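## Task

Find the yellow foam block sitting on a desk and place it inside the tote beside the door so that no part of it sticks out past the tote's rim. It must rest there without the robot supporting it when the scene ends, and the robot must not topple or finish leaning.

## Robot and tools

ROBOT. A Hello Robot Stretch 3 with a single arm. It has a two-wheel differential base (0.33 m long, 0.34 m wide) that cannot strafe, a vertical mast carrying a lift, a telescoping arm that reaches out to the robot's RIGHT, a wrist with yaw, pitch and roll, a gripper, and a pan/tilt head. To move the gripper forward or back you drive the base. Spinning in place pivots about the point midway between the drive wheels, 0.05 m behind the front edge; with the arm in and wrist folded the swept radius is 0.28 m, and an unfolded level wrist reaches beyond it.

FRAMES. Base frame: origin on the floor between the drive wheels, x forward, y left, z up. hand_pose is reported in this frame, located where closed fingertips meet; with all wrist joints at zero its x axis is up, y points back along the arm toward the mast, z toward the rear. The odometry frame is the base frame as it stood at scene start; heading runs -3.142 to 3.142, positive to the left.

execute_actions takes "actions", a list run in order (an empty list only returns the current state and pictures). Each action may contain "robot", "steps" (1 to 450 control steps at 30 per second, default 1) and "until". {"steps": n} alone just waits. "robot" is one command, a list of up to 8 commands run one after another (with {"pause_s": s}, s at most 15, as a wait item), or {"stop": true}, which brakes everything and clears the queue. A command may hold:
- "base": exactly one key. "translate_m": a relative drive distance in metres measured from where the base is when that command begins, positive forward, magnitude at most 1. "rotate_rad": a relative turn in radians from the current heading, positive counter-clockwise (left), magnitude at most 3.2.
- "joints": absolute targets, named individually; unnamed joints keep their previous target. lift_m 0 to 1.1 (arm height on mast, m); arm_m 0 to 0.52 (extension, m); wrist_yaw_rad -1.345 to 4.42 (0 along the arm, positive toward the robot's front, 3.0 folded over the base); wrist_pitch_rad -1.57 to 0.451 (0 level, negative tips fingers down); wrist_roll_rad -2.911 to 2.911 (0 fingers side by side); gripper_m -0.089 to 0.179 (larger is wider; actual fingertip gap is about 0.007 m smaller when nearly shut, 0.025 m smaller fully open, and zero below 0.007); head_pan_rad -3.953 to 1.73 (0 forward, positive left, -1.57 faces along the arm); head_tilt_rad -1.53 to 0.419 (negative looks down).
- "contact_limits": {"arm_m": e}, an effort percentage 1 to 100 at which that arm motion halts; lower is gentler, too low halts immediately. It applies until the next arm command.
Motions in one command start together and keep running across later actions and during your thinking. A new command overrides at once: named joints retarget (overshooting if too close to brake), an older queue's remainder is discarded. Any out-of-range value rejects the whole call with nothing executed.

"until" ends an action early. {"robot": {"status": "ended"}} fires once nothing reports moving and no queue runs (or immediately if the command's goal is refused). Other fields compare with [op, value], ops =, !=, <, <=, >, >=, or a status word, e.g. {"robot": {"lift_m": [">", 0.3]}}; fields include each joint's reading, _goal and _status, base_status, translate_m, rotate_rad, x, y, heading, refusals, queue, queue_left. {"any": {"status": "ended"}} fires when any motion or the queue finishes.

zoom_image: {"camera": head_camera | nav_camera | wrist_camera, "region": [x0, y0, x1, y1]} in pixels of that camera's last image, top-left origin, at most 504 by 504. Images: head_camera 896x504, nav_camera 672x504 fisheye, wrist_camera 644x364; head and nav move with head pan/tilt. finished_scene: {"scene": n} ends that scene irreversibly and reports success; only call it after every motion has ended and the object lies freely in the tote.

SPEED. Full base speed (0.30 m/s, 1.9 rad/s) needs lift_m under 0.30, arm_m under 0.03 and wrist_yaw_rad over 2.54; otherwise 0.10 m/s and 0.63 rad/s.

GRIPPING. Close to a gripper_m smaller than the object's width; smaller squeezes harder, but a stall guard eases force so slippery or heavy items can slide. Release by opening at least 0.02 beyond where the pads made contact. Neither the reading nor "done" proves a grasp; check cameras. To re-squeeze, send a new value.

SELF-COLLISION. Fold or unfold the wrist (yaw to 3.0) only with lift_m 0.32 to 0.95, pitch -0.4, roll near 0; once folded the lift can go to 0.25. With yaw below -0.4 keep pitch at -0.5 or lower.

BALANCE. Pressing the arm into something rigid with the gripper above about 0.45 m can tip the robot; a raised contact limit or a repeat push after a contact_stop makes it worse. Do not drive while holding, hooking or pushing a fixed object, and beware snagging furniture, especially reversing. If base_tilt shows a lean, back off in small steps, unload the gripper, and lower lift to about 0.2 if it stays tipped.

RESULTS. base_status shows progress, e.g. moving (translate_m +0.12 of +0.30). joint_goals, joint_status, measured_speeds (per second), refusals, queue (idle/running/done/dropped/stopped) and queue_left follow. Status words: moving, done (within tolerance; base done means wheels turned enough), off_target (rested short, may still push), contact_stop (lift or arm hit something and went slack), time_out, stopped, not_commanded, torque_fault (wrist servo off ~10 s, joint limp, goals refused). Lift, arm and wrist joints form one group, head another; a group reports final status together. Queued commands advance on done (also off_target for base and gripper); other endings drop the rest, noted in a "dropped:" line; "refused:" names rejected goals. robot.on_its_own reports goals the robot changed itself, slack or off joints, loaded motors at rest, and base_tilt deviation of 3 degrees or more. lidar_m: 12 distances in 30-degree sectors, first straight ahead, counter-clockwise, 0.17 m above floor. wrist_depth_mm and head_depth_mm: 7x7 median depths. motor_effort: percent, positive toward higher values, peak in brackets, biased and noisy. base_tilt in degrees, forward/right positive.

AVOID drops, slams, hard or prolonged pushes, and knocking things over. Loose objects may occasionally get nudged by outside forces. Camera calibration with intrinsics and base-to-camera transforms is supplied; treat it as approximate.

Each tool is called after "Emit:" by a JSON object that holds its "op" and its "data", one argument or row to a line.

## Session

Emit:
{"op": "execute_actions", "data": {
  "actions": []
}}

Scene clock: 0.00 s.
robot.base_odometry: x=+0.000 y=+0.000 heading=+0.000 (m, m, rad; robot's odometry frame)
robot.turned_by_wheels: +0.000 (rad since the last result)
robot.turned_by_imu: +0.000 (rad since the last result)
robot.base_tilt: forward=+0.5 right=+0.2 (deg)
robot.lidar_m: 1.04 1.19 2.04 2.09 0.82 0.71 0.71 0.81 1.38 1.47 1.21 1.04
robot.head_depth_mm: 975 963 949 932 921 907 899 / 1013 1001 984 964 951 937 921 / 1049 1031 1010 990 985 972 953 / 1089 1070 1033 1019 1021 996 984 / 1133 1114 1070 1057 1054 1037 1025 / 1178 1157 1112 1100 1098 1077 1058 / 1237 1207 1159 1149 1137 1120 1099
robot.base_status: not_commanded
robot.joint_positions: lift_m=+0.534 arm_m=-0.001 wrist_yaw_rad=+2.841 wrist_pitch_rad=-0.371 wrist_roll_rad=-0.008 gripper_m=+0.037 head_pan_rad=-0.014 head_tilt_rad=+0.001
robot.joint_goals: lift_m=+0.534 arm_m=-0.001 wrist_yaw_rad=+2.841 wrist_pitch_rad=-0.371 wrist_roll_rad=-0.008 gripper_m=+0.037 head_pan_rad=-0.014 head_tilt_rad=+0.001
robot.joint_status: lift_m=not_commanded arm_m=not_commanded wrist_yaw_rad=not_commanded wrist_pitch_rad=not_commanded wrist_roll_rad=not_commanded gripper_m=not_commanded head_pan_rad=not_commanded head_tilt_rad=not_commanded
robot.measured_speeds: translate_m=+0.000 rotate_rad=+0.000 lift_m=+0.000 arm_m=+0.000 wrist_yaw_rad=+0.000 wrist_pitch_rad=+0.000 wrist_roll_rad=+0.000 head_pan_rad=+0.000 head_tilt_rad=+0.000
robot: refusals=0 queue=idle queue_left=0
robot.motor_effort: left_wheel=+0 right_wheel=+0 lift_m=+30 arm_m=+0 wrist_yaw_rad=+1 wrist_pitch_rad=+7 wrist_roll_rad=+0 gripper_m=+0 head_pan_rad=+0 head_tilt_rad=+2 (%)
robot.hand_pose: x=+0.0470 y=+0.0753 z=+0.5569 quat_wxyz=(+0.233, +0.704, +0.026, +0.671) (m; robot's base frame)
robot.wrist_depth_mm: - - - - - - - / - - - - - - - / - - - - - - - / - - - - - - - / - 910 - - - - - / - 812 799 832 906 964 940 / 631 665 693 709 754 798 831
pictures: head_camera (sideways: a quarter turn clockwise sets it upright), nav_camera (sideways: a quarter turn counterclockwise sets it upright), wrist_camera
Images, in order (width x height): head_camera 896x504, nav_camera 672x504, wrist_camera 644x364.

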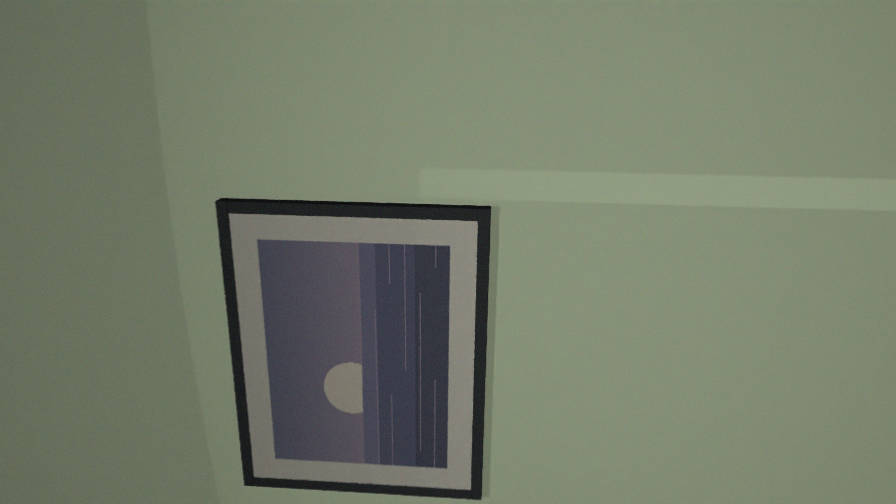

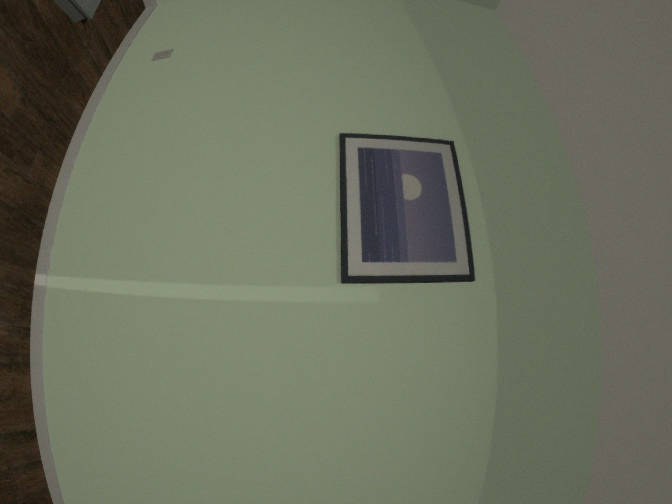

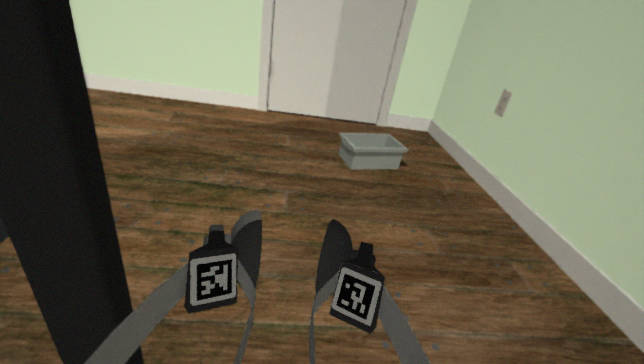

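The tote is to the left. Look behind.

Emit:
{"op": "execute_actions", "data": {
  "actions": [
    {"robot":{"joints":{"head_pan_rad":-3.0,"head_tilt_rad":-0.6}},"steps":450,"until":{"robot":{"status":"ended"}}}
  ]
}}

Scene clock: 2.20 s.
robot.base_odometry: x=+0.000 y=+0.000 heading=+0.000 (m, m, rad; robot's odometry frame)
robot.turned_by_wheels: +0.000 (rad since the last result)
robot.turned_by_imu: +0.000 (rad since the last result)
robot.base_tilt: forward=+0.6 right=+0.2 (deg)
robot.lidar_m: 1.03 1.19 2.04 2.09 0.82 0.71 0.71 0.81 1.39 1.46 1.21 1.03
robot.head_depth_mm: 557 600 656 716 797 891 1014 / 582 630 691 762 852 960 1102 / 609 663 731 807 910 1044 1190 / 641 702 776 865 982 1136 1228 / 677 741 824 934 1066 1248 1266 / 711 787 884 1013 1173 1393 1270 / 759 845 951 1096 1288 1458 1263
robot.base_status: not_commanded
robot.joint_positions: lift_m=+0.534 arm_m=-0.001 wrist_yaw_rad=+2.841 wrist_pitch_rad=-0.371 wrist_roll_rad=-0.008 gripper_m=+0.037 head_pan_rad=-2.993 head_tilt_rad=-0.592
robot.joint_goals: lift_m=+0.534 arm_m=-0.001 wrist_yaw_rad=+2.841 wrist_pitch_rad=-0.371 wrist_roll_rad=-0.008 gripper_m=+0.037 head_pan_rad=-3.000 head_tilt_rad=-0.600
robot.joint_status: lift_m=not_commanded arm_m=not_commanded wrist_yaw_rad=not_commanded wrist_pitch_rad=not_commanded wrist_roll_rad=not_commanded gripper_m=not_commanded head_pan_rad=done head_tilt_rad=done
robot.measured_speeds: translate_m=+0.000 rotate_rad=+0.000 lift_m=+0.000 arm_m=+0.000 wrist_yaw_rad=+0.000 wrist_pitch_rad=+0.000 wrist_roll_rad=+0.000 head_pan_rad=+0.000 head_tilt_rad=+0.000
robot: refusals=0 queue=done queue_left=0
robot.motor_effort: left_wheel=+0(0) right_wheel=+0(0) lift_m=+30(30) arm_m=-1(1) wrist_yaw_rad=+1(1) wrist_pitch_rad=+7(6) wrist_roll_rad=+0(0) gripper_m=+0(1) head_pan_rad=-3(35) head_tilt_rad=-5(45) (%)
robot.hand_pose: x=+0.0470 y=+0.0753 z=+0.5569 quat_wxyz=(+0.233, +0.704, +0.026, +0.671) (m; robot's base frame)
robot.wrist_depth_mm: - - - - - - - / - - - - - - - / - - - - - - - / - - - - - - - / - 958 - - - - - / - 808 797 831 914 971 935 / 620 676 692 711 744 790 826
pictures: head_camera (sideways: a quarter turn clockwise sets it upright), nav_camera (sideways: a quarter turn counterclockwise sets it upright), wrist_camera
camera_calibration (this result's frames):
head_camera: T_world_to_cam=[[0.482617, 0.107043, -0.869265, 1.14384], [0.23226, -0.97261, 0.00918169, -0.00507507], [-0.844474, -0.206327, -0.49426, 0.60617], [0, 0, 0, 1]] pos_world=[-0.0389628, -0.00230711, 1.29395]
nav_camera: T_world_to_cam=[[-0.509288, -0.0604425, 0.858471, -1.07501], [-0.161576, 0.986507, -0.0263976, 0.0856822], [-0.845292, -0.152152, -0.512183, 0.62959], [0, 0, 0, 1]] pos_world=[-0.00145817, -0.0537091, 1.24759]
wrist_camera: T_world_to_cam=[[0.947639, -0.275651, 0.161233, -0.12948], [-0.000164473, -0.505312, -0.862937, 0.551908], [0.319343, 0.817726, -0.478899, 0.348866], [0, 0, 0, 1]] pos_world=[0.0113833, -0.0420828, 0.66421]
Images, in order (width x height): head_camera 896x504, nav_camera 672x504, wrist_camera 644x364.

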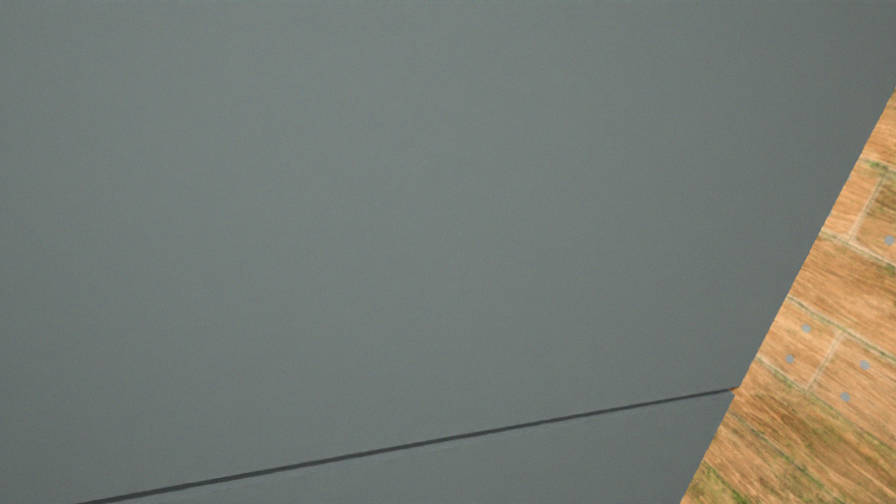

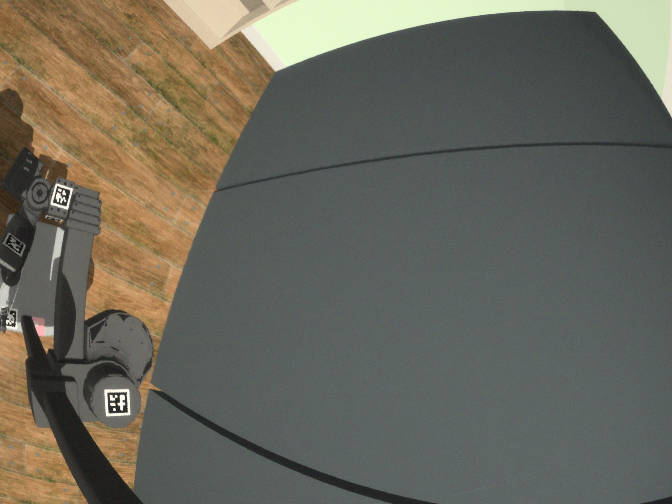

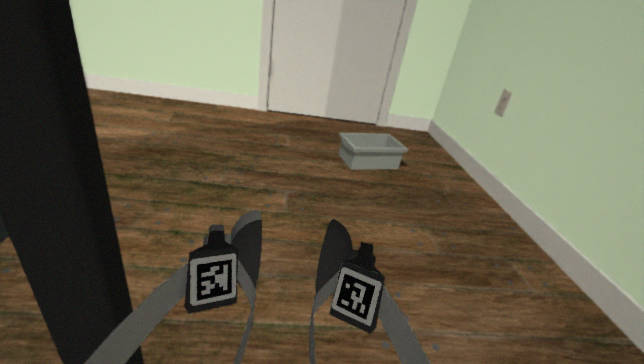

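Emit:
{"op": "execute_actions", "data": {
  "actions": [
    {"robot":[{"joints":{"head_pan_rad":0.8,"head_tilt_rad":-0.5,"lift_m":0.27,"wrist_yaw_rad":3.0,"wrist_pitch_rad":-0.4},"base":{"rotate_rad":1.31}},{"base":{"translate_m":0.9}}],"steps":450,"until":{"robot":{"status":"ended"}}}
  ]
}}

Scene clock: 10.63 s.
robot.base_odometry: x=+0.232 y=+0.870 heading=+1.310 (m, m, rad; robot's odometry frame)
robot.turned_by_wheels: +1.310 (rad since the last result)
robot.turned_by_imu: +1.317 (rad since the last result)
robot.base_tilt: forward=+0.7 right=+0.2 (deg)
robot.lidar_m: 1.18 1.25 0.74 0.71 0.74 1.01 2.28 1.47 1.07 1.03 1.07 1.23
robot.head_depth_mm: 1148 1211 1290 1370 1472 1536 1329 / 1255 1327 1426 1535 1626 1640 1328 / 1380 1491 1593 1720 1884 1635 1331 / 1555 1666 1810 1974 2043 1635 1328 / 1740 1904 2099 2335 2114 1645 1332 / 1986 2224 2514 2693 2144 1637 1325 / 2345 2668 3061 3056 2034 881 945
robot.base_status: done (translate_m +0.9000 of +0.9000)
robot.joint_positions: lift_m=+0.271 arm_m=-0.001 wrist_yaw_rad=+2.998 wrist_pitch_rad=-0.414 wrist_roll_rad=-0.008 gripper_m=+0.037 head_pan_rad=+0.793 head_tilt_rad=-0.506
robot.joint_goals: lift_m=+0.270 arm_m=-0.001 wrist_yaw_rad=+3.000 wrist_pitch_rad=-0.400 wrist_roll_rad=-0.008 gripper_m=+0.037 head_pan_rad=+0.800 head_tilt_rad=-0.500
robot.joint_status: lift_m=done arm_m=not_commanded wrist_yaw_rad=done wrist_pitch_rad=done wrist_roll_rad=not_commanded gripper_m=not_commanded head_pan_rad=done head_tilt_rad=done
robot.measured_speeds: translate_m=+0.000 rotate_rad=+0.000 lift_m=+0.000 arm_m=+0.000 wrist_yaw_rad=+0.000 wrist_pitch_rad=+0.000 wrist_roll_rad=+0.000 head_pan_rad=+0.000 head_tilt_rad=+0.000
robot: refusals=0 queue=done queue_left=0
robot.motor_effort: left_wheel=-2(8) right_wheel=+2(8) lift_m=+16(30) arm_m=-1(1) wrist_yaw_rad=+3(5) wrist_pitch_rad=+7(6) wrist_roll_rad=+0(0) gripper_m=+0(0) head_pan_rad=+3(39) head_tilt_rad=+3(20) (%)
robot.hand_pose: x=+0.0110 y=+0.0782 z=+0.2841 quat_wxyz=(+0.195, +0.698, +0.096, +0.683) (m; robot's base frame)
robot.wrist_depth_mm: 607 - 650 665 - - - / 645 - 700 720 - - - / 691 - 757 798 - - - / 616 - 700 761 832 915 - / 503 520 584 610 648 692 755 / 445 - - 509 527 564 597 / - - - 424 445 468 495
pictures: head_camera (sideways: a quarter turn clockwise sets it upright), nav_camera (sideways: a quarter turn counterclockwise sets it upright), wrist_camera
camera_calibration (this result's frames):
head_camera: T_world_to_cam=[[-0.267972, -0.320969, -0.908388, 1.19945], [-0.770149, 0.637861, 0.00181089, 0.010635], [0.578844, 0.70008, -0.418123, 0.498416], [0, 0, 0, 1]] pos_world=[0.0411044, 0.0292714, 1.29795]
nav_camera: T_world_to_cam=[[0.317884, 0.300334, 0.899305, -1.13331], [0.7232, -0.690181, -0.0251405, 0.0786513], [0.613132, 0.658369, -0.4366, 0.522345], [0, 0, 0, 1]] pos_world=[-0.0168847, 0.0507608, 1.24923]
wrist_camera: T_world_to_cam=[[0.980076, -0.11724, 0.16033, -0.0631229], [0.0736563, -0.535125, -0.841556, 0.313397], [0.184461, 0.836598, -0.515827, 0.237835], [0, 0, 0, 1]] pos_world=[-0.00508965, -0.0386657, 0.396544]
Images, in order (width x height): head_camera 896x504, nav_camera 672x504, wrist_camera 644x364.

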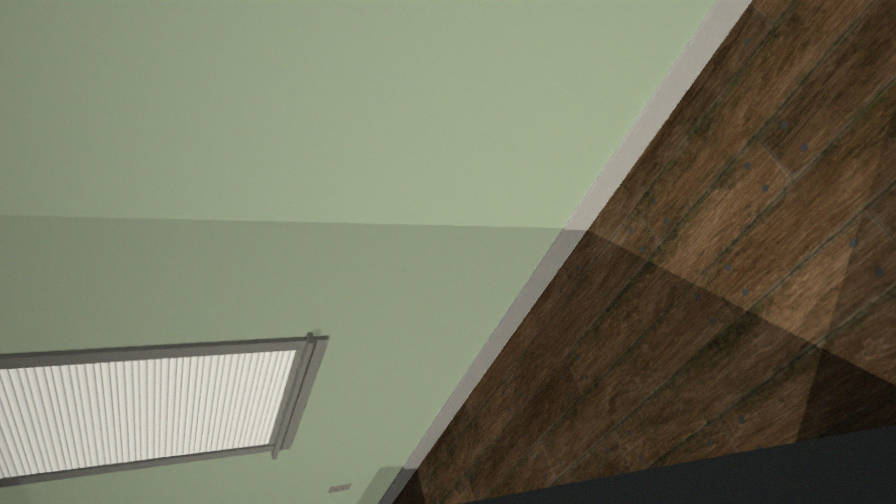

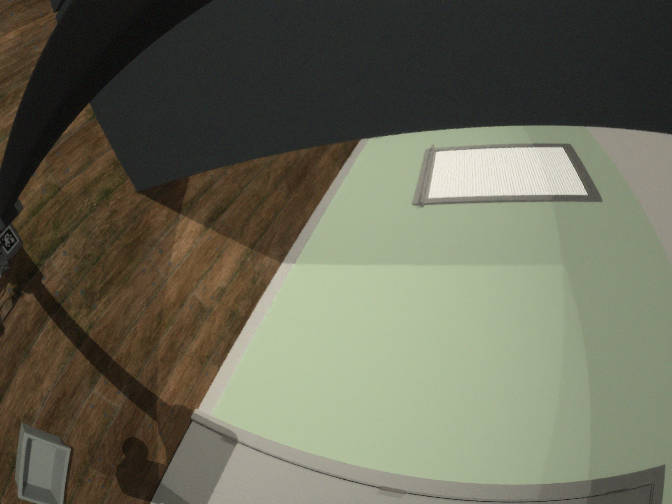

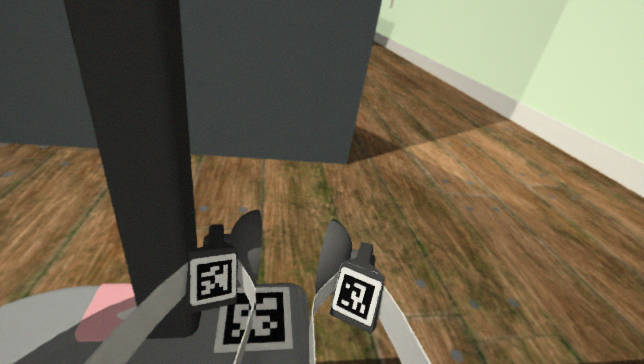

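Emit:
{"op": "execute_actions", "data": {
  "actions": [
    {"robot":[{"base":{"rotate_rad":0.7}},{"base":{"translate_m":0.95}},{"base":{"rotate_rad":0.87}},{"base":{"translate_m":0.6}}],"steps":450,"until":{"robot":{"status":"ended"}}}
  ]
}}

Scene clock: 23.10 s.
robot.base_odometry: x=-0.751 y=+1.885 heading=+2.880 (m, m, rad; robot's odometry frame)
robot.turned_by_wheels: +1.570 (rad since the last result)
robot.turned_by_imu: +1.575 (rad since the last result)
robot.base_tilt: forward=+0.7 right=+0.2 (deg)
robot.lidar_m: 1.82 2.24 3.21 0.50 0.51 0.70 1.77 0.67 0.49 0.47 0.49 0.67
robot.head_depth_mm: 2470 2569 2682 2751 2146 1643 1334 / 2723 2850 2656 2792 2150 1646 1332 / 2985 3145 3481 3082 2116 1636 1328 / 3350 3586 3864 3029 2133 1634 1332 / 3404 3639 3866 3055 2117 1638 1334 / 3128 3347 3531 3067 2119 1633 1331 / 2910 3093 3366 3098 2124 1637 1324
robot.base_status: done (translate_m +0.6000 of +0.6000)
robot.joint_positions: lift_m=+0.271 arm_m=-0.001 wrist_yaw_rad=+2.998 wrist_pitch_rad=-0.414 wrist_roll_rad=-0.008 gripper_m=+0.037 head_pan_rad=+0.793 head_tilt_rad=-0.506
robot.joint_goals: lift_m=+0.270 arm_m=-0.001 wrist_yaw_rad=+3.000 wrist_pitch_rad=-0.400 wrist_roll_rad=-0.008 gripper_m=+0.037 head_pan_rad=+0.800 head_tilt_rad=-0.500
robot.joint_status: lift_m=done arm_m=not_commanded wrist_yaw_rad=done wrist_pitch_rad=done wrist_roll_rad=not_commanded gripper_m=not_commanded head_pan_rad=done head_tilt_rad=done
robot.measured_speeds: translate_m=+0.000 rotate_rad=+0.000 lift_m=+0.000 arm_m=+0.000 wrist_yaw_rad=+0.000 wrist_pitch_rad=+0.000 wrist_roll_rad=+0.000 head_pan_rad=+0.000 head_tilt_rad=+0.000
robot: refusals=0 queue=done queue_left=0
robot.motor_effort: left_wheel=-2(10) right_wheel=+2(9) lift_m=+15(15) arm_m=-1(2) wrist_yaw_rad=+3(3) wrist_pitch_rad=+6(7) wrist_roll_rad=+0(0) gripper_m=+0(1) head_pan_rad=+3(3) head_tilt_rad=+4(4) (%)
robot.hand_pose: x=+0.0110 y=+0.0781 z=+0.2841 quat_wxyz=(+0.195, +0.698, +0.096, +0.683) (m; robot's base frame)
robot.wrist_depth_mm: 431 - 469 - - - - / 460 - 511 - - - - / 509 - 558 - - - - / 545 - 628 760 819 894 - / 508 520 579 618 649 688 744 / 441 - - 503 535 557 593 / - - - 431 446 465 496
pictures: head_camera (sideways: a quarter turn clockwise sets it upright), nav_camera (sideways: a quarter turn counterclockwise sets it upright), wrist_camera
camera_calibration (this result's frames):
head_camera: T_world_to_cam=[[-0.267824, -0.320832, -0.908481, 1.19957], [-0.770165, 0.637843, 0.00179184, 0.0106599], [0.578893, 0.70016, -0.417923, 0.498155], [0, 0, 0, 1]] pos_world=[0.0411043, 0.0292729, 1.29796]
nav_camera: T_world_to_cam=[[0.317737, 0.3002, 0.899401, -1.13344], [0.72322, -0.69016, -0.0251371, 0.0786467], [0.613184, 0.658453, -0.4364, 0.522086], [0, 0, 0, 1]] pos_world=[-0.0168777, 0.0507685, 1.24923]
wrist_camera: T_world_to_cam=[[0.980091, -0.117121, 0.160327, -0.0631051], [0.0736981, -0.53521, -0.841498, 0.313354], [0.184366, 0.83656, -0.515923, 0.237875], [0, 0, 0, 1]] pos_world=[-0.00510082, -0.0386773, 0.396529]
Images, in order (width x height): head_camera 896x504, nav_camera 672x504, wrist_camera 644x364.

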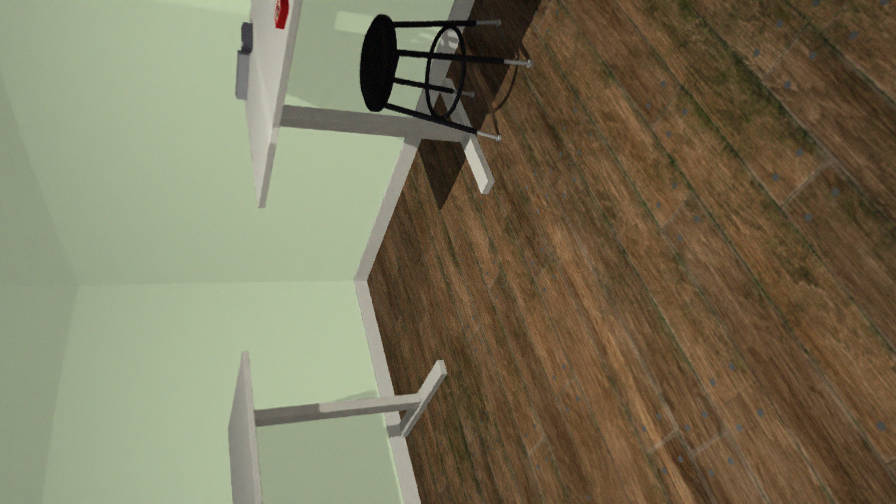

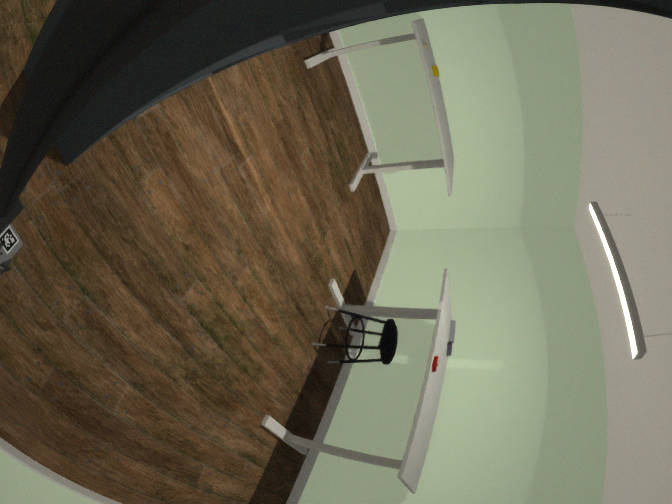

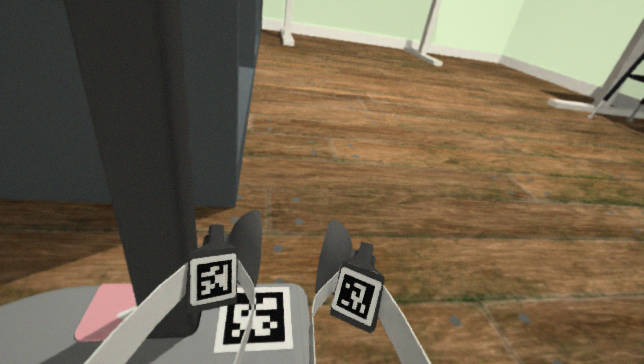

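Emit:
{"op": "execute_actions", "data": {
  "actions": [
    {"robot":[{"base":{"translate_m":0.7},"joints":{"head_pan_rad":0.0,"head_tilt_rad":-0.4}},{"base":{"rotate_rad":1.57}},{"base":{"translate_m":1}},{"base":{"translate_m":0.5}}],"steps":450,"until":{"robot":{"status":"ended"}}},
    {"steps":200,"until":{"robot":{"status":"ended"}}}
  ]
}}

Scene clock: 37.97 s.
robot.base_odometry: x=-1.817 y=+0.618 heading=-1.834 (m, m, rad; robot's odometry frame)
robot.turned_by_wheels: +1.570 (rad since the last result)
robot.turned_by_imu: +1.576 (rad since the last result)
robot.base_tilt: forward=+0.5 right=+0.2 (deg)
robot.lidar_m: 1.79 1.10 1.15 0.75 1.25 1.23 1.98 2.06 1.73 1.18 1.90 1.53
robot.head_depth_mm: 1497 1564 1661 1284 1921 1832 1441 / 1493 1597 1663 1294 1942 1834 1444 / 1517 1601 1674 1285 1985 1814 1444 / 1531 1617 1721 1274 1978 1826 1440 / 1540 1653 1733 1279 2025 1825 1439 / 1549 1657 1756 1272 1995 1691 1445 / 1561 1653 1722 1407 2000 1766 1404
robot.base_status: done (translate_m +0.5000 of +0.5000)
robot.joint_positions: lift_m=+0.271 arm_m=-0.001 wrist_yaw_rad=+2.998 wrist_pitch_rad=-0.414 wrist_roll_rad=-0.008 gripper_m=+0.037 head_pan_rad=+0.007 head_tilt_rad=-0.407
robot.joint_goals: lift_m=+0.270 arm_m=-0.001 wrist_yaw_rad=+3.000 wrist_pitch_rad=-0.400 wrist_roll_rad=-0.008 gripper_m=+0.037 head_pan_rad=+0.000 head_tilt_rad=-0.400
robot.joint_status: lift_m=done arm_m=not_commanded wrist_yaw_rad=done wrist_pitch_rad=done wrist_roll_rad=not_commanded gripper_m=not_commanded head_pan_rad=done head_tilt_rad=done
robot.measured_speeds: translate_m=+0.000 rotate_rad=+0.000 lift_m=+0.000 arm_m=+0.000 wrist_yaw_rad=+0.000 wrist_pitch_rad=+0.000 wrist_roll_rad=+0.000 head_pan_rad=+0.000 head_tilt_rad=+0.000
robot: refusals=0 queue=done queue_left=0
robot.motor_effort: left_wheel=-2(10) right_wheel=+2(9) lift_m=+15(15) arm_m=-1(1) wrist_yaw_rad=+3(3) wrist_pitch_rad=+7(7) wrist_roll_rad=+0(0) gripper_m=-1(0) head_pan_rad=-3(37) head_tilt_rad=+4(20) (%)
robot.hand_pose: x=+0.0110 y=+0.0781 z=+0.2841 quat_wxyz=(+0.195, +0.698, +0.096, +0.683) (m; robot's base frame)
robot.wrist_depth_mm: - - 820 - - - 811 / 835 - 944 - - - - / 715 - 803 857 921 - - / 612 - 712 741 823 910 - / 500 519 583 619 641 691 744 / 442 - - 506 531 553 597 / - - - 425 442 469 490
pictures: head_camera (sideways: a quarter turn clockwise sets it upright), nav_camera (sideways: a quarter turn counterclockwise sets it upright), wrist_camera
camera_calibration (this result's frames):
head_camera: T_world_to_cam=[[-0.324485, -0.0365429, -0.945185, 1.24782], [-0.0925931, 0.995681, -0.00670766, 0.0175924], [0.941348, 0.085341, -0.326467, 0.376927], [0, 0, 0, 1]] pos_world=[0.0517078, -0.00408493, 1.30259]
nav_camera: T_world_to_cam=[[0.345951, -0.0133503, 0.938157, -1.18419], [0.0250517, -0.999411, -0.02346, 0.0807253], [0.937918, 0.0316184, -0.345413, 0.4017], [0, 0, 0, 1]] pos_world=[0.0308868, 0.0521673, 1.2516]
wrist_camera: T_world_to_cam=[[0.980098, -0.117063, 0.160326, -0.0630978], [0.0737191, -0.53525, -0.841471, 0.313328], [0.184319, 0.836543, -0.515968, 0.237903], [0, 0, 0, 1]] pos_world=[-0.00510633, -0.0386936, 0.396523]
Images, in order (width x height): head_camera 896x504, nav_camera 672x504, wrist_camera 644x364.

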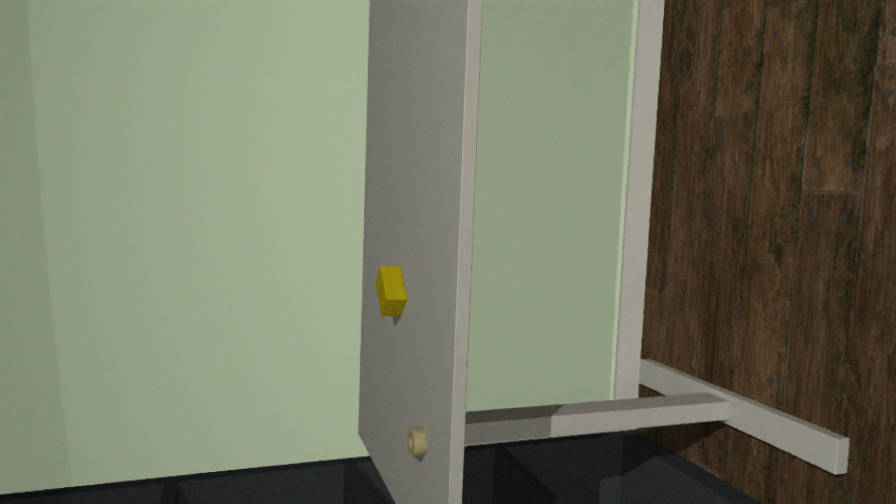

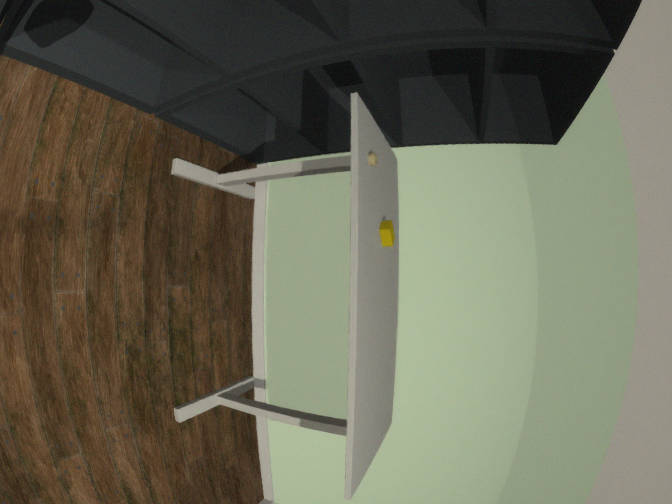

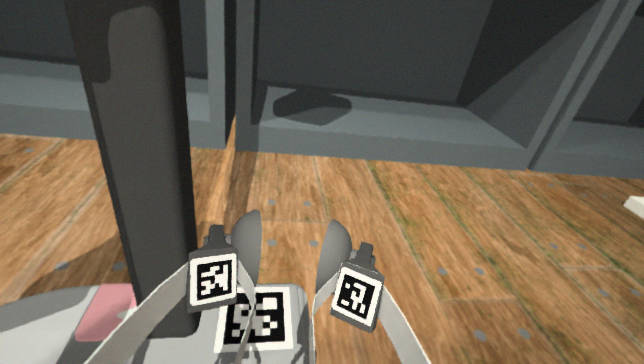

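Emit:
{"op": "execute_actions", "data": {
  "actions": [
    {"robot":[{"base":{"translate_m":0.7},"joints":{"head_pan_rad":-1.57,"head_tilt_rad":-0.6}},{"base":{"rotate_rad":1.57}},{"base":{"translate_m":0.15},"joints":{"lift_m":0.9}},{"joints":{"wrist_yaw_rad":1.4,"gripper_m":0.17}},{"joints":{"lift_m":1.0,"wrist_pitch_rad":-0.2}},{"joints":{"wrist_yaw_rad":0}}],"steps":450,"until":{"robot":{"status":"ended"}}},
    {"steps":300,"until":{"robot":{"status":"ended"}}}
  ]
}}

Scene clock: 56.50 s.
robot.base_odometry: x=-1.854 y=-0.098 heading=-0.264 (m, m, rad; robot's odometry frame)
robot.turned_by_wheels: +1.570 (rad since the last result)
robot.turned_by_imu: +1.571 (rad since the last result)
robot.base_tilt: forward=+0.6 right=+0.2 (deg)
robot.lidar_m: 0.60 1.04 0.95 2.68 2.34 1.62 1.99 1.07 1.13 1.09 0.74 0.61
robot.head_depth_mm: 873 949 1002 723 - - - / 881 960 1015 762 - - - / 887 973 1028 745 - - - / 897 982 1039 653 518 415 1260 / 902 991 1041 707 490 428 1267 / 914 997 1061 693 509 430 1179 / 921 1006 1067 693 511 429 1232
robot.base_status: done (translate_m +0.1500 of +0.1500)
robot.joint_positions: lift_m=+0.999 arm_m=+0.000 wrist_yaw_rad=+0.003 wrist_pitch_rad=-0.220 wrist_roll_rad=-0.008 gripper_m=+0.170 head_pan_rad=-1.563 head_tilt_rad=-0.593
robot.joint_goals: lift_m=+1.000 arm_m=+0.000 wrist_yaw_rad=+0.000 wrist_pitch_rad=-0.200 wrist_roll_rad=-0.008 gripper_m=+0.170 head_pan_rad=-1.570 head_tilt_rad=-0.600
robot.joint_status: lift_m=done arm_m=not_commanded wrist_yaw_rad=done wrist_pitch_rad=done wrist_roll_rad=not_commanded gripper_m=done head_pan_rad=done head_tilt_rad=done
robot.measured_speeds: translate_m=+0.000 rotate_rad=+0.000 lift_m=+0.000 arm_m=+0.000 wrist_yaw_rad=+0.000 wrist_pitch_rad=+0.000 wrist_roll_rad=+0.000 head_pan_rad=+0.000 head_tilt_rad=+0.000
robot: refusals=0 queue=done queue_left=0
robot.motor_effort: left_wheel=-2(10) right_wheel=+2(11) lift_m=+40(41) arm_m=-2(2) wrist_yaw_rad=-2(4) wrist_pitch_rad=+10(11) wrist_roll_rad=+0(0) gripper_m=+0(85) head_pan_rad=-3(37) head_tilt_rad=-4(28) (%)
robot.hand_pose: x=-0.0207 y=-0.3893 z=+1.0587 quat_wxyz=(+0.706, +0.079, -0.700, -0.076) (m; robot's base frame)
robot.wrist_depth_mm: 708 725 732 742 744 750 747 / 741 777 777 776 782 779 801 / 647 724 810 820 810 820 831 / 424 477 454 580 666 779 858 / 349 349 374 405 441 498 546 / - 269 291 310 332 368 383 / 219 225 238 251 263 - 298
pictures: head_camera (sideways: a quarter turn clockwise sets it upright), nav_camera (sideways: a quarter turn counterclockwise sets it upright), wrist_camera
camera_calibration (this result's frames):
head_camera: T_world_to_cam=[[-0.0380034, 0.493412, -0.868965, 1.14662], [0.995628, 0.0929468, 0.00923367, -0.00979929], [0.0853235, -0.864816, -0.494787, 0.601183], [0, 0, 0, 1]] pos_world=[0.00203698, -0.0449337, 1.29392]
nav_camera: T_world_to_cam=[[-0.0118896, -0.513247, 0.858159, -1.07764], [-0.999431, -0.0209989, -0.0264059, 0.0908038], [0.0315731, -0.857984, -0.512705, 0.62492], [0, 0, 0, 1]] pos_world=[0.0582088, -0.0150148, 1.24758]
wrist_camera: T_world_to_cam=[[-0.986773, 0.00333889, 0.162071, -0.206613], [-0.150892, 0.346463, -0.925848, 1.14526], [-0.0592429, -0.938058, -0.341376, 0.153712], [0, 0, 0, 1]] pos_world=[-0.0219631, -0.25191, 1.1463]
Images, in order (width x height): head_camera 896x504, nav_camera 672x504, wrist_camera 644x364.

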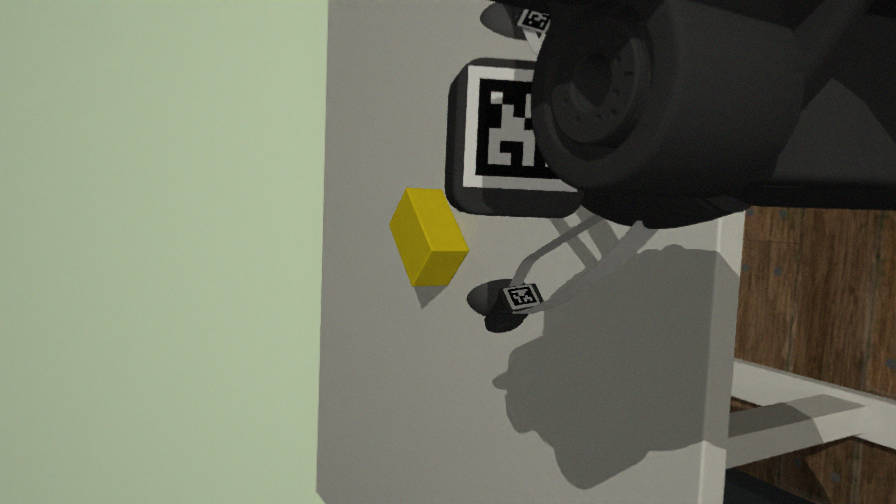

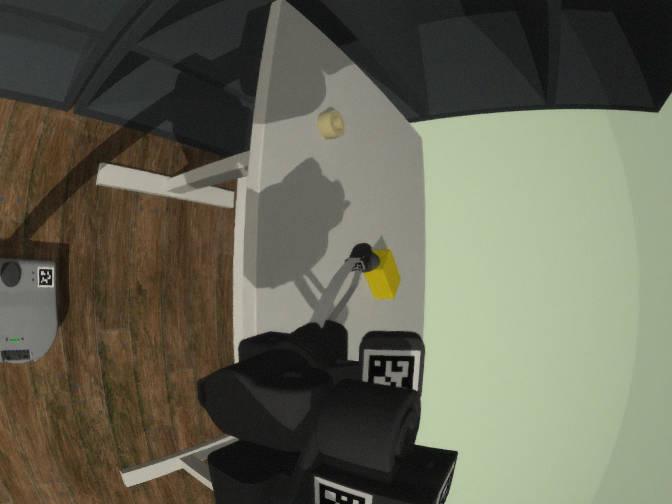

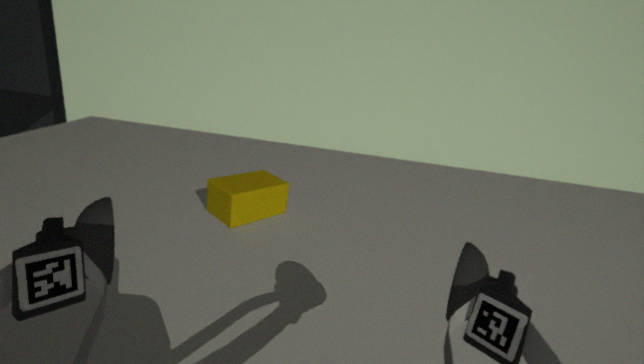

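Emit:
{"op": "execute_actions", "data": {
  "actions": [
    {"robot":[{"base":{"translate_m":0.19},"joints":{"lift_m":1.06,"wrist_pitch_rad":-0.5,"wrist_yaw_rad":-0.6,"arm_m":0.3,"head_pan_rad":-1.8}}],"steps":450,"until":{"robot":{"status":"ended"}}}
  ]
}}

Scene clock: 60.47 s.
robot.base_odometry: x=-1.671 y=-0.147 heading=-0.264 (m, m, rad; robot's odometry frame)
robot.turned_by_wheels: +0.000 (rad since the last result)
robot.turned_by_imu: +0.001 (rad since the last result)
robot.base_tilt: forward=+0.5 right=+0.3 (deg)
robot.lidar_m: 0.42 0.89 0.84 1.73 2.47 1.80 2.18 1.23 1.13 0.67 0.67 0.42
robot.head_depth_mm: 931 - 983 686 507 442 1255 / 923 - 1062 687 508 441 1258 / 909 1027 1064 657 507 429 1258 / 894 - - 665 508 429 1263 / 890 - - 688 508 416 1252 / 882 956 1007 690 509 416 1101 / 866 947 998 690 491 404 1227
robot.base_status: done (translate_m +0.1900 of +0.1900)
robot.joint_positions: lift_m=+1.059 arm_m=+0.300 wrist_yaw_rad=-0.598 wrist_pitch_rad=-0.512 wrist_roll_rad=-0.008 gripper_m=+0.170 head_pan_rad=-1.793 head_tilt_rad=-0.593
robot.joint_goals: lift_m=+1.060 arm_m=+0.300 wrist_yaw_rad=-0.600 wrist_pitch_rad=-0.500 wrist_roll_rad=-0.008 gripper_m=+0.170 head_pan_rad=-1.800 head_tilt_rad=-0.600
robot.joint_status: lift_m=done arm_m=done wrist_yaw_rad=done wrist_pitch_rad=done wrist_roll_rad=not_commanded gripper_m=done head_pan_rad=done head_tilt_rad=done
robot.measured_speeds: translate_m=+0.000 rotate_rad=+0.000 lift_m=+0.000 arm_m=+0.000 wrist_yaw_rad=+0.000 wrist_pitch_rad=+0.000 wrist_roll_rad=+0.000 head_pan_rad=+0.000 head_tilt_rad=+0.000
robot: refusals=0 queue=done queue_left=0
robot.motor_effort: left_wheel=-2(4) right_wheel=+2(6) lift_m=+40(43) arm_m=+4(4) wrist_yaw_rad=-1(4) wrist_pitch_rad=+6(10) wrist_roll_rad=+0(0) gripper_m=+0(0) head_pan_rad=-3(24) head_tilt_rad=-4(4) (%)
robot.hand_pose: x=-0.1406 y=-0.6195 z=+1.0517 quat_wxyz=(+0.604, -0.029, -0.704, -0.373) (m; robot's base frame)
robot.wrist_depth_mm: 404 455 518 600 745 913 - / 435 482 558 630 739 880 - / 386 407 445 483 533 595 664 / 318 338 355 381 409 442 482 / - 281 290 313 331 356 382 / - 240 215 255 281 304 314 / 205 212 189 227 240 - 264
pictures: head_camera (sideways: a quarter turn clockwise sets it upright), nav_camera (sideways: a quarter turn counterclockwise sets it upright), wrist_camera
camera_calibration (this result's frames):
head_camera: T_world_to_cam=[[0.0753836, 0.489098, -0.868965, 1.14593], [0.990628, -0.136278, 0.00923367, -0.0097688], [-0.113905, -0.861517, -0.494787, 0.602398], [0, 0, 0, 1]] pos_world=[-0.00809109, -0.0428271, 1.29392]
nav_camera: T_world_to_cam=[[-0.128483, -0.497047, 0.858159, -1.07692], [-0.977942, 0.207201, -0.0264059, 0.0906727], [-0.164686, -0.842622, -0.512705, 0.626117], [0, 0, 0, 1]] pos_world=[0.053419, -0.0264893, 1.24758]
wrist_camera: T_world_to_cam=[[-0.838239, 0.522161, 0.157169, 0.0243992], [0.213227, 0.579138, -0.786851, 1.24951], [-0.501885, -0.626057, -0.596795, 0.327915], [0, 0, 0, 1]] pos_world=[-0.0814007, -0.531084, 1.17504]
Images, in order (width x height): head_camera 896x504, nav_camera 672x504, wrist_camera 644x364.

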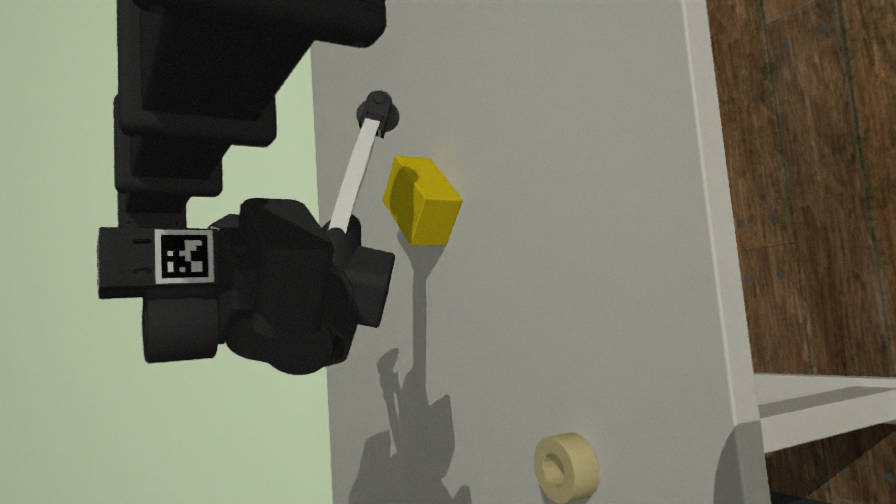

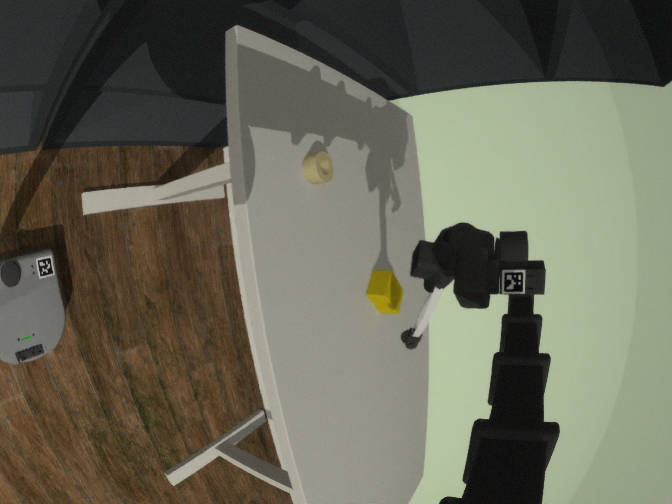

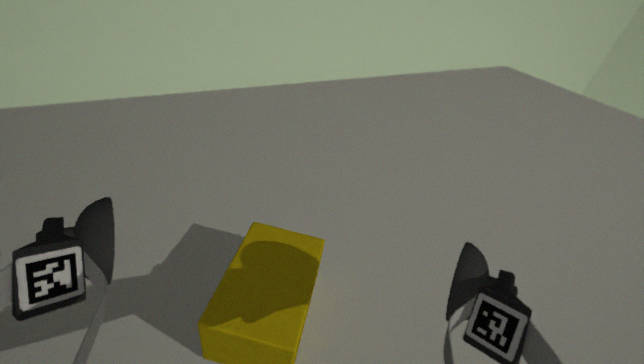

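Emit:
{"op": "execute_actions", "data": {
  "actions": [
    {"robot":[{"joints":{"arm_m":0.345}},{"joints":{"lift_m":0.978}}],"steps":450,"until":{"robot":{"status":"ended"}}}
  ]
}}

Scene clock: 63.43 s.
robot.base_odometry: x=-1.671 y=-0.147 heading=-0.264 (m, m, rad; robot's odometry frame)
robot.turned_by_wheels: +0.000 (rad since the last result)
robot.turned_by_imu: +0.000 (rad since the last result)
robot.base_tilt: forward=+0.7 right=+0.2 (deg)
robot.lidar_m: 0.42 0.89 0.84 1.73 2.47 1.80 2.18 1.22 1.13 0.67 0.67 0.42
robot.head_depth_mm: 936 1039 1091 - - 443 1253 / 927 1014 1084 - 508 442 1259 / 913 998 - 655 508 428 1256 / 900 971 - 654 509 429 1266 / 894 971 - 625 510 416 1259 / 875 955 1013 692 509 416 1109 / 867 945 1002 690 491 405 1230
robot.base_status: done (translate_m +0.1900 of +0.1900)
robot.joint_positions: lift_m=+0.979 arm_m=+0.345 wrist_yaw_rad=-0.598 wrist_pitch_rad=-0.512 wrist_roll_rad=-0.008 gripper_m=+0.170 head_pan_rad=-1.793 head_tilt_rad=-0.593
robot.joint_goals: lift_m=+0.978 arm_m=+0.345 wrist_yaw_rad=-0.600 wrist_pitch_rad=-0.500 wrist_roll_rad=-0.008 gripper_m=+0.170 head_pan_rad=-1.800 head_tilt_rad=-0.600
robot.joint_status: lift_m=done arm_m=done wrist_yaw_rad=done wrist_pitch_rad=done wrist_roll_rad=not_commanded gripper_m=done head_pan_rad=done head_tilt_rad=done
robot.measured_speeds: translate_m=+0.000 rotate_rad=+0.000 lift_m=+0.000 arm_m=+0.000 wrist_yaw_rad=+0.000 wrist_pitch_rad=+0.000 wrist_roll_rad=+0.000 head_pan_rad=+0.000 head_tilt_rad=+0.000
robot: refusals=0 queue=done queue_left=0
robot.motor_effort: left_wheel=-2(2) right_wheel=+2(2) lift_m=+15(39) arm_m=+4(7) wrist_yaw_rad=-2(1) wrist_pitch_rad=+6(6) wrist_roll_rad=+0(0) gripper_m=+0(1) head_pan_rad=-3(3) head_tilt_rad=-4(4) (%)
robot.hand_pose: x=-0.1406 y=-0.6645 z=+0.9707 quat_wxyz=(+0.604, -0.029, -0.704, -0.373) (m; robot's base frame)
robot.wrist_depth_mm: 373 419 476 563 666 836 - / 324 345 388 436 498 580 701 / 251 268 289 315 345 382 432 / 205 219 230 175 267 289 313 / - 184 189 143 210 233 247 / - 156 125 121 177 197 203 / 136 138 120 109 154 - 173
pictures: head_camera (sideways: a quarter turn clockwise sets it upright), nav_camera (sideways: a quarter turn counterclockwise sets it upright), wrist_camera
camera_calibration (this result's frames):
head_camera: T_world_to_cam=[[0.0753835, 0.489098, -0.868965, 1.14593], [0.990628, -0.136278, 0.00923367, -0.00976879], [-0.113905, -0.861517, -0.494787, 0.602398], [0, 0, 0, 1]] pos_world=[-0.00809109, -0.0428271, 1.29392]
nav_camera: T_world_to_cam=[[-0.128483, -0.497047, 0.858159, -1.07692], [-0.977942, 0.207201, -0.0264059, 0.0906727], [-0.164686, -0.842622, -0.512705, 0.626117], [0, 0, 0, 1]] pos_world=[0.053419, -0.0264893, 1.24758]
wrist_camera: T_world_to_cam=[[-0.838259, 0.522132, 0.157159, 0.0606059], [0.213328, 0.579286, -0.786714, 1.21186], [-0.501809, -0.625944, -0.596977, 0.251732], [0, 0, 0, 1]] pos_world=[-0.0813978, -0.576084, 1.09414]
Images, in order (width x height): head_camera 896x504, nav_camera 672x504, wrist_camera 644x364.

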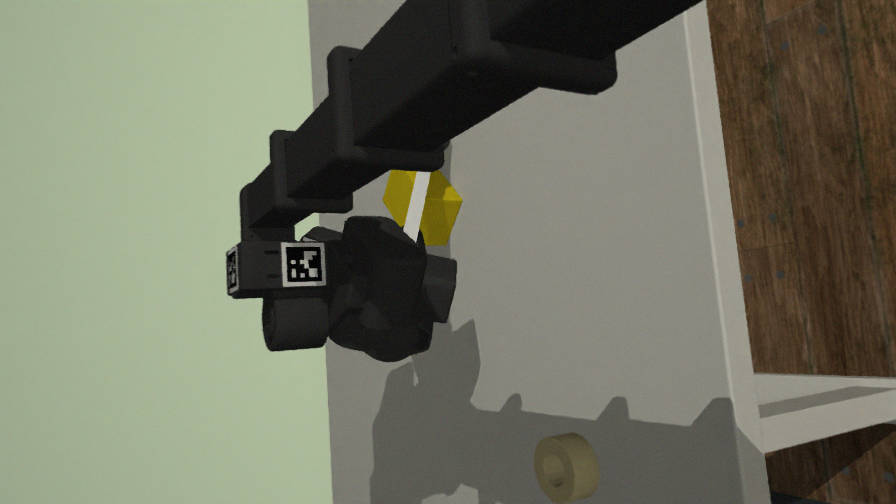

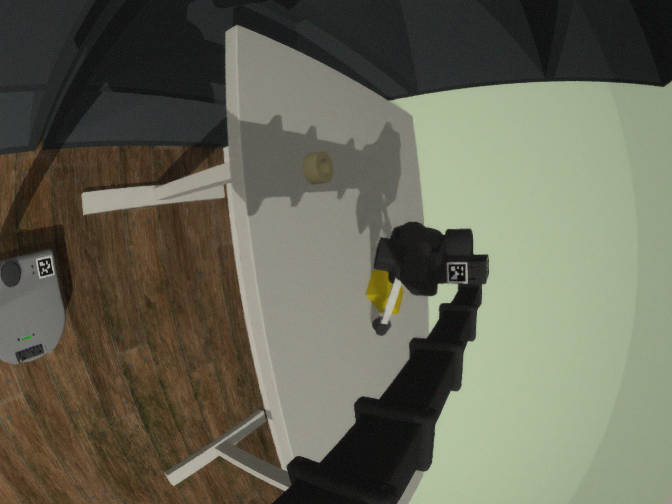

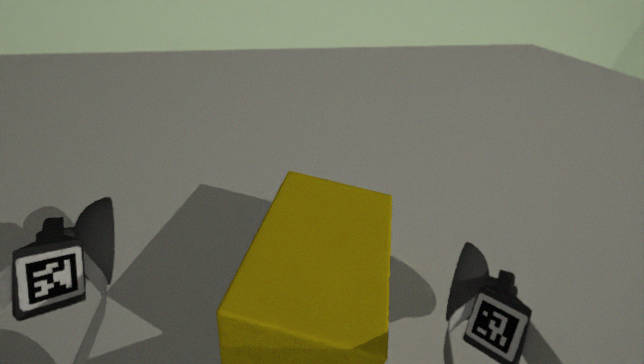

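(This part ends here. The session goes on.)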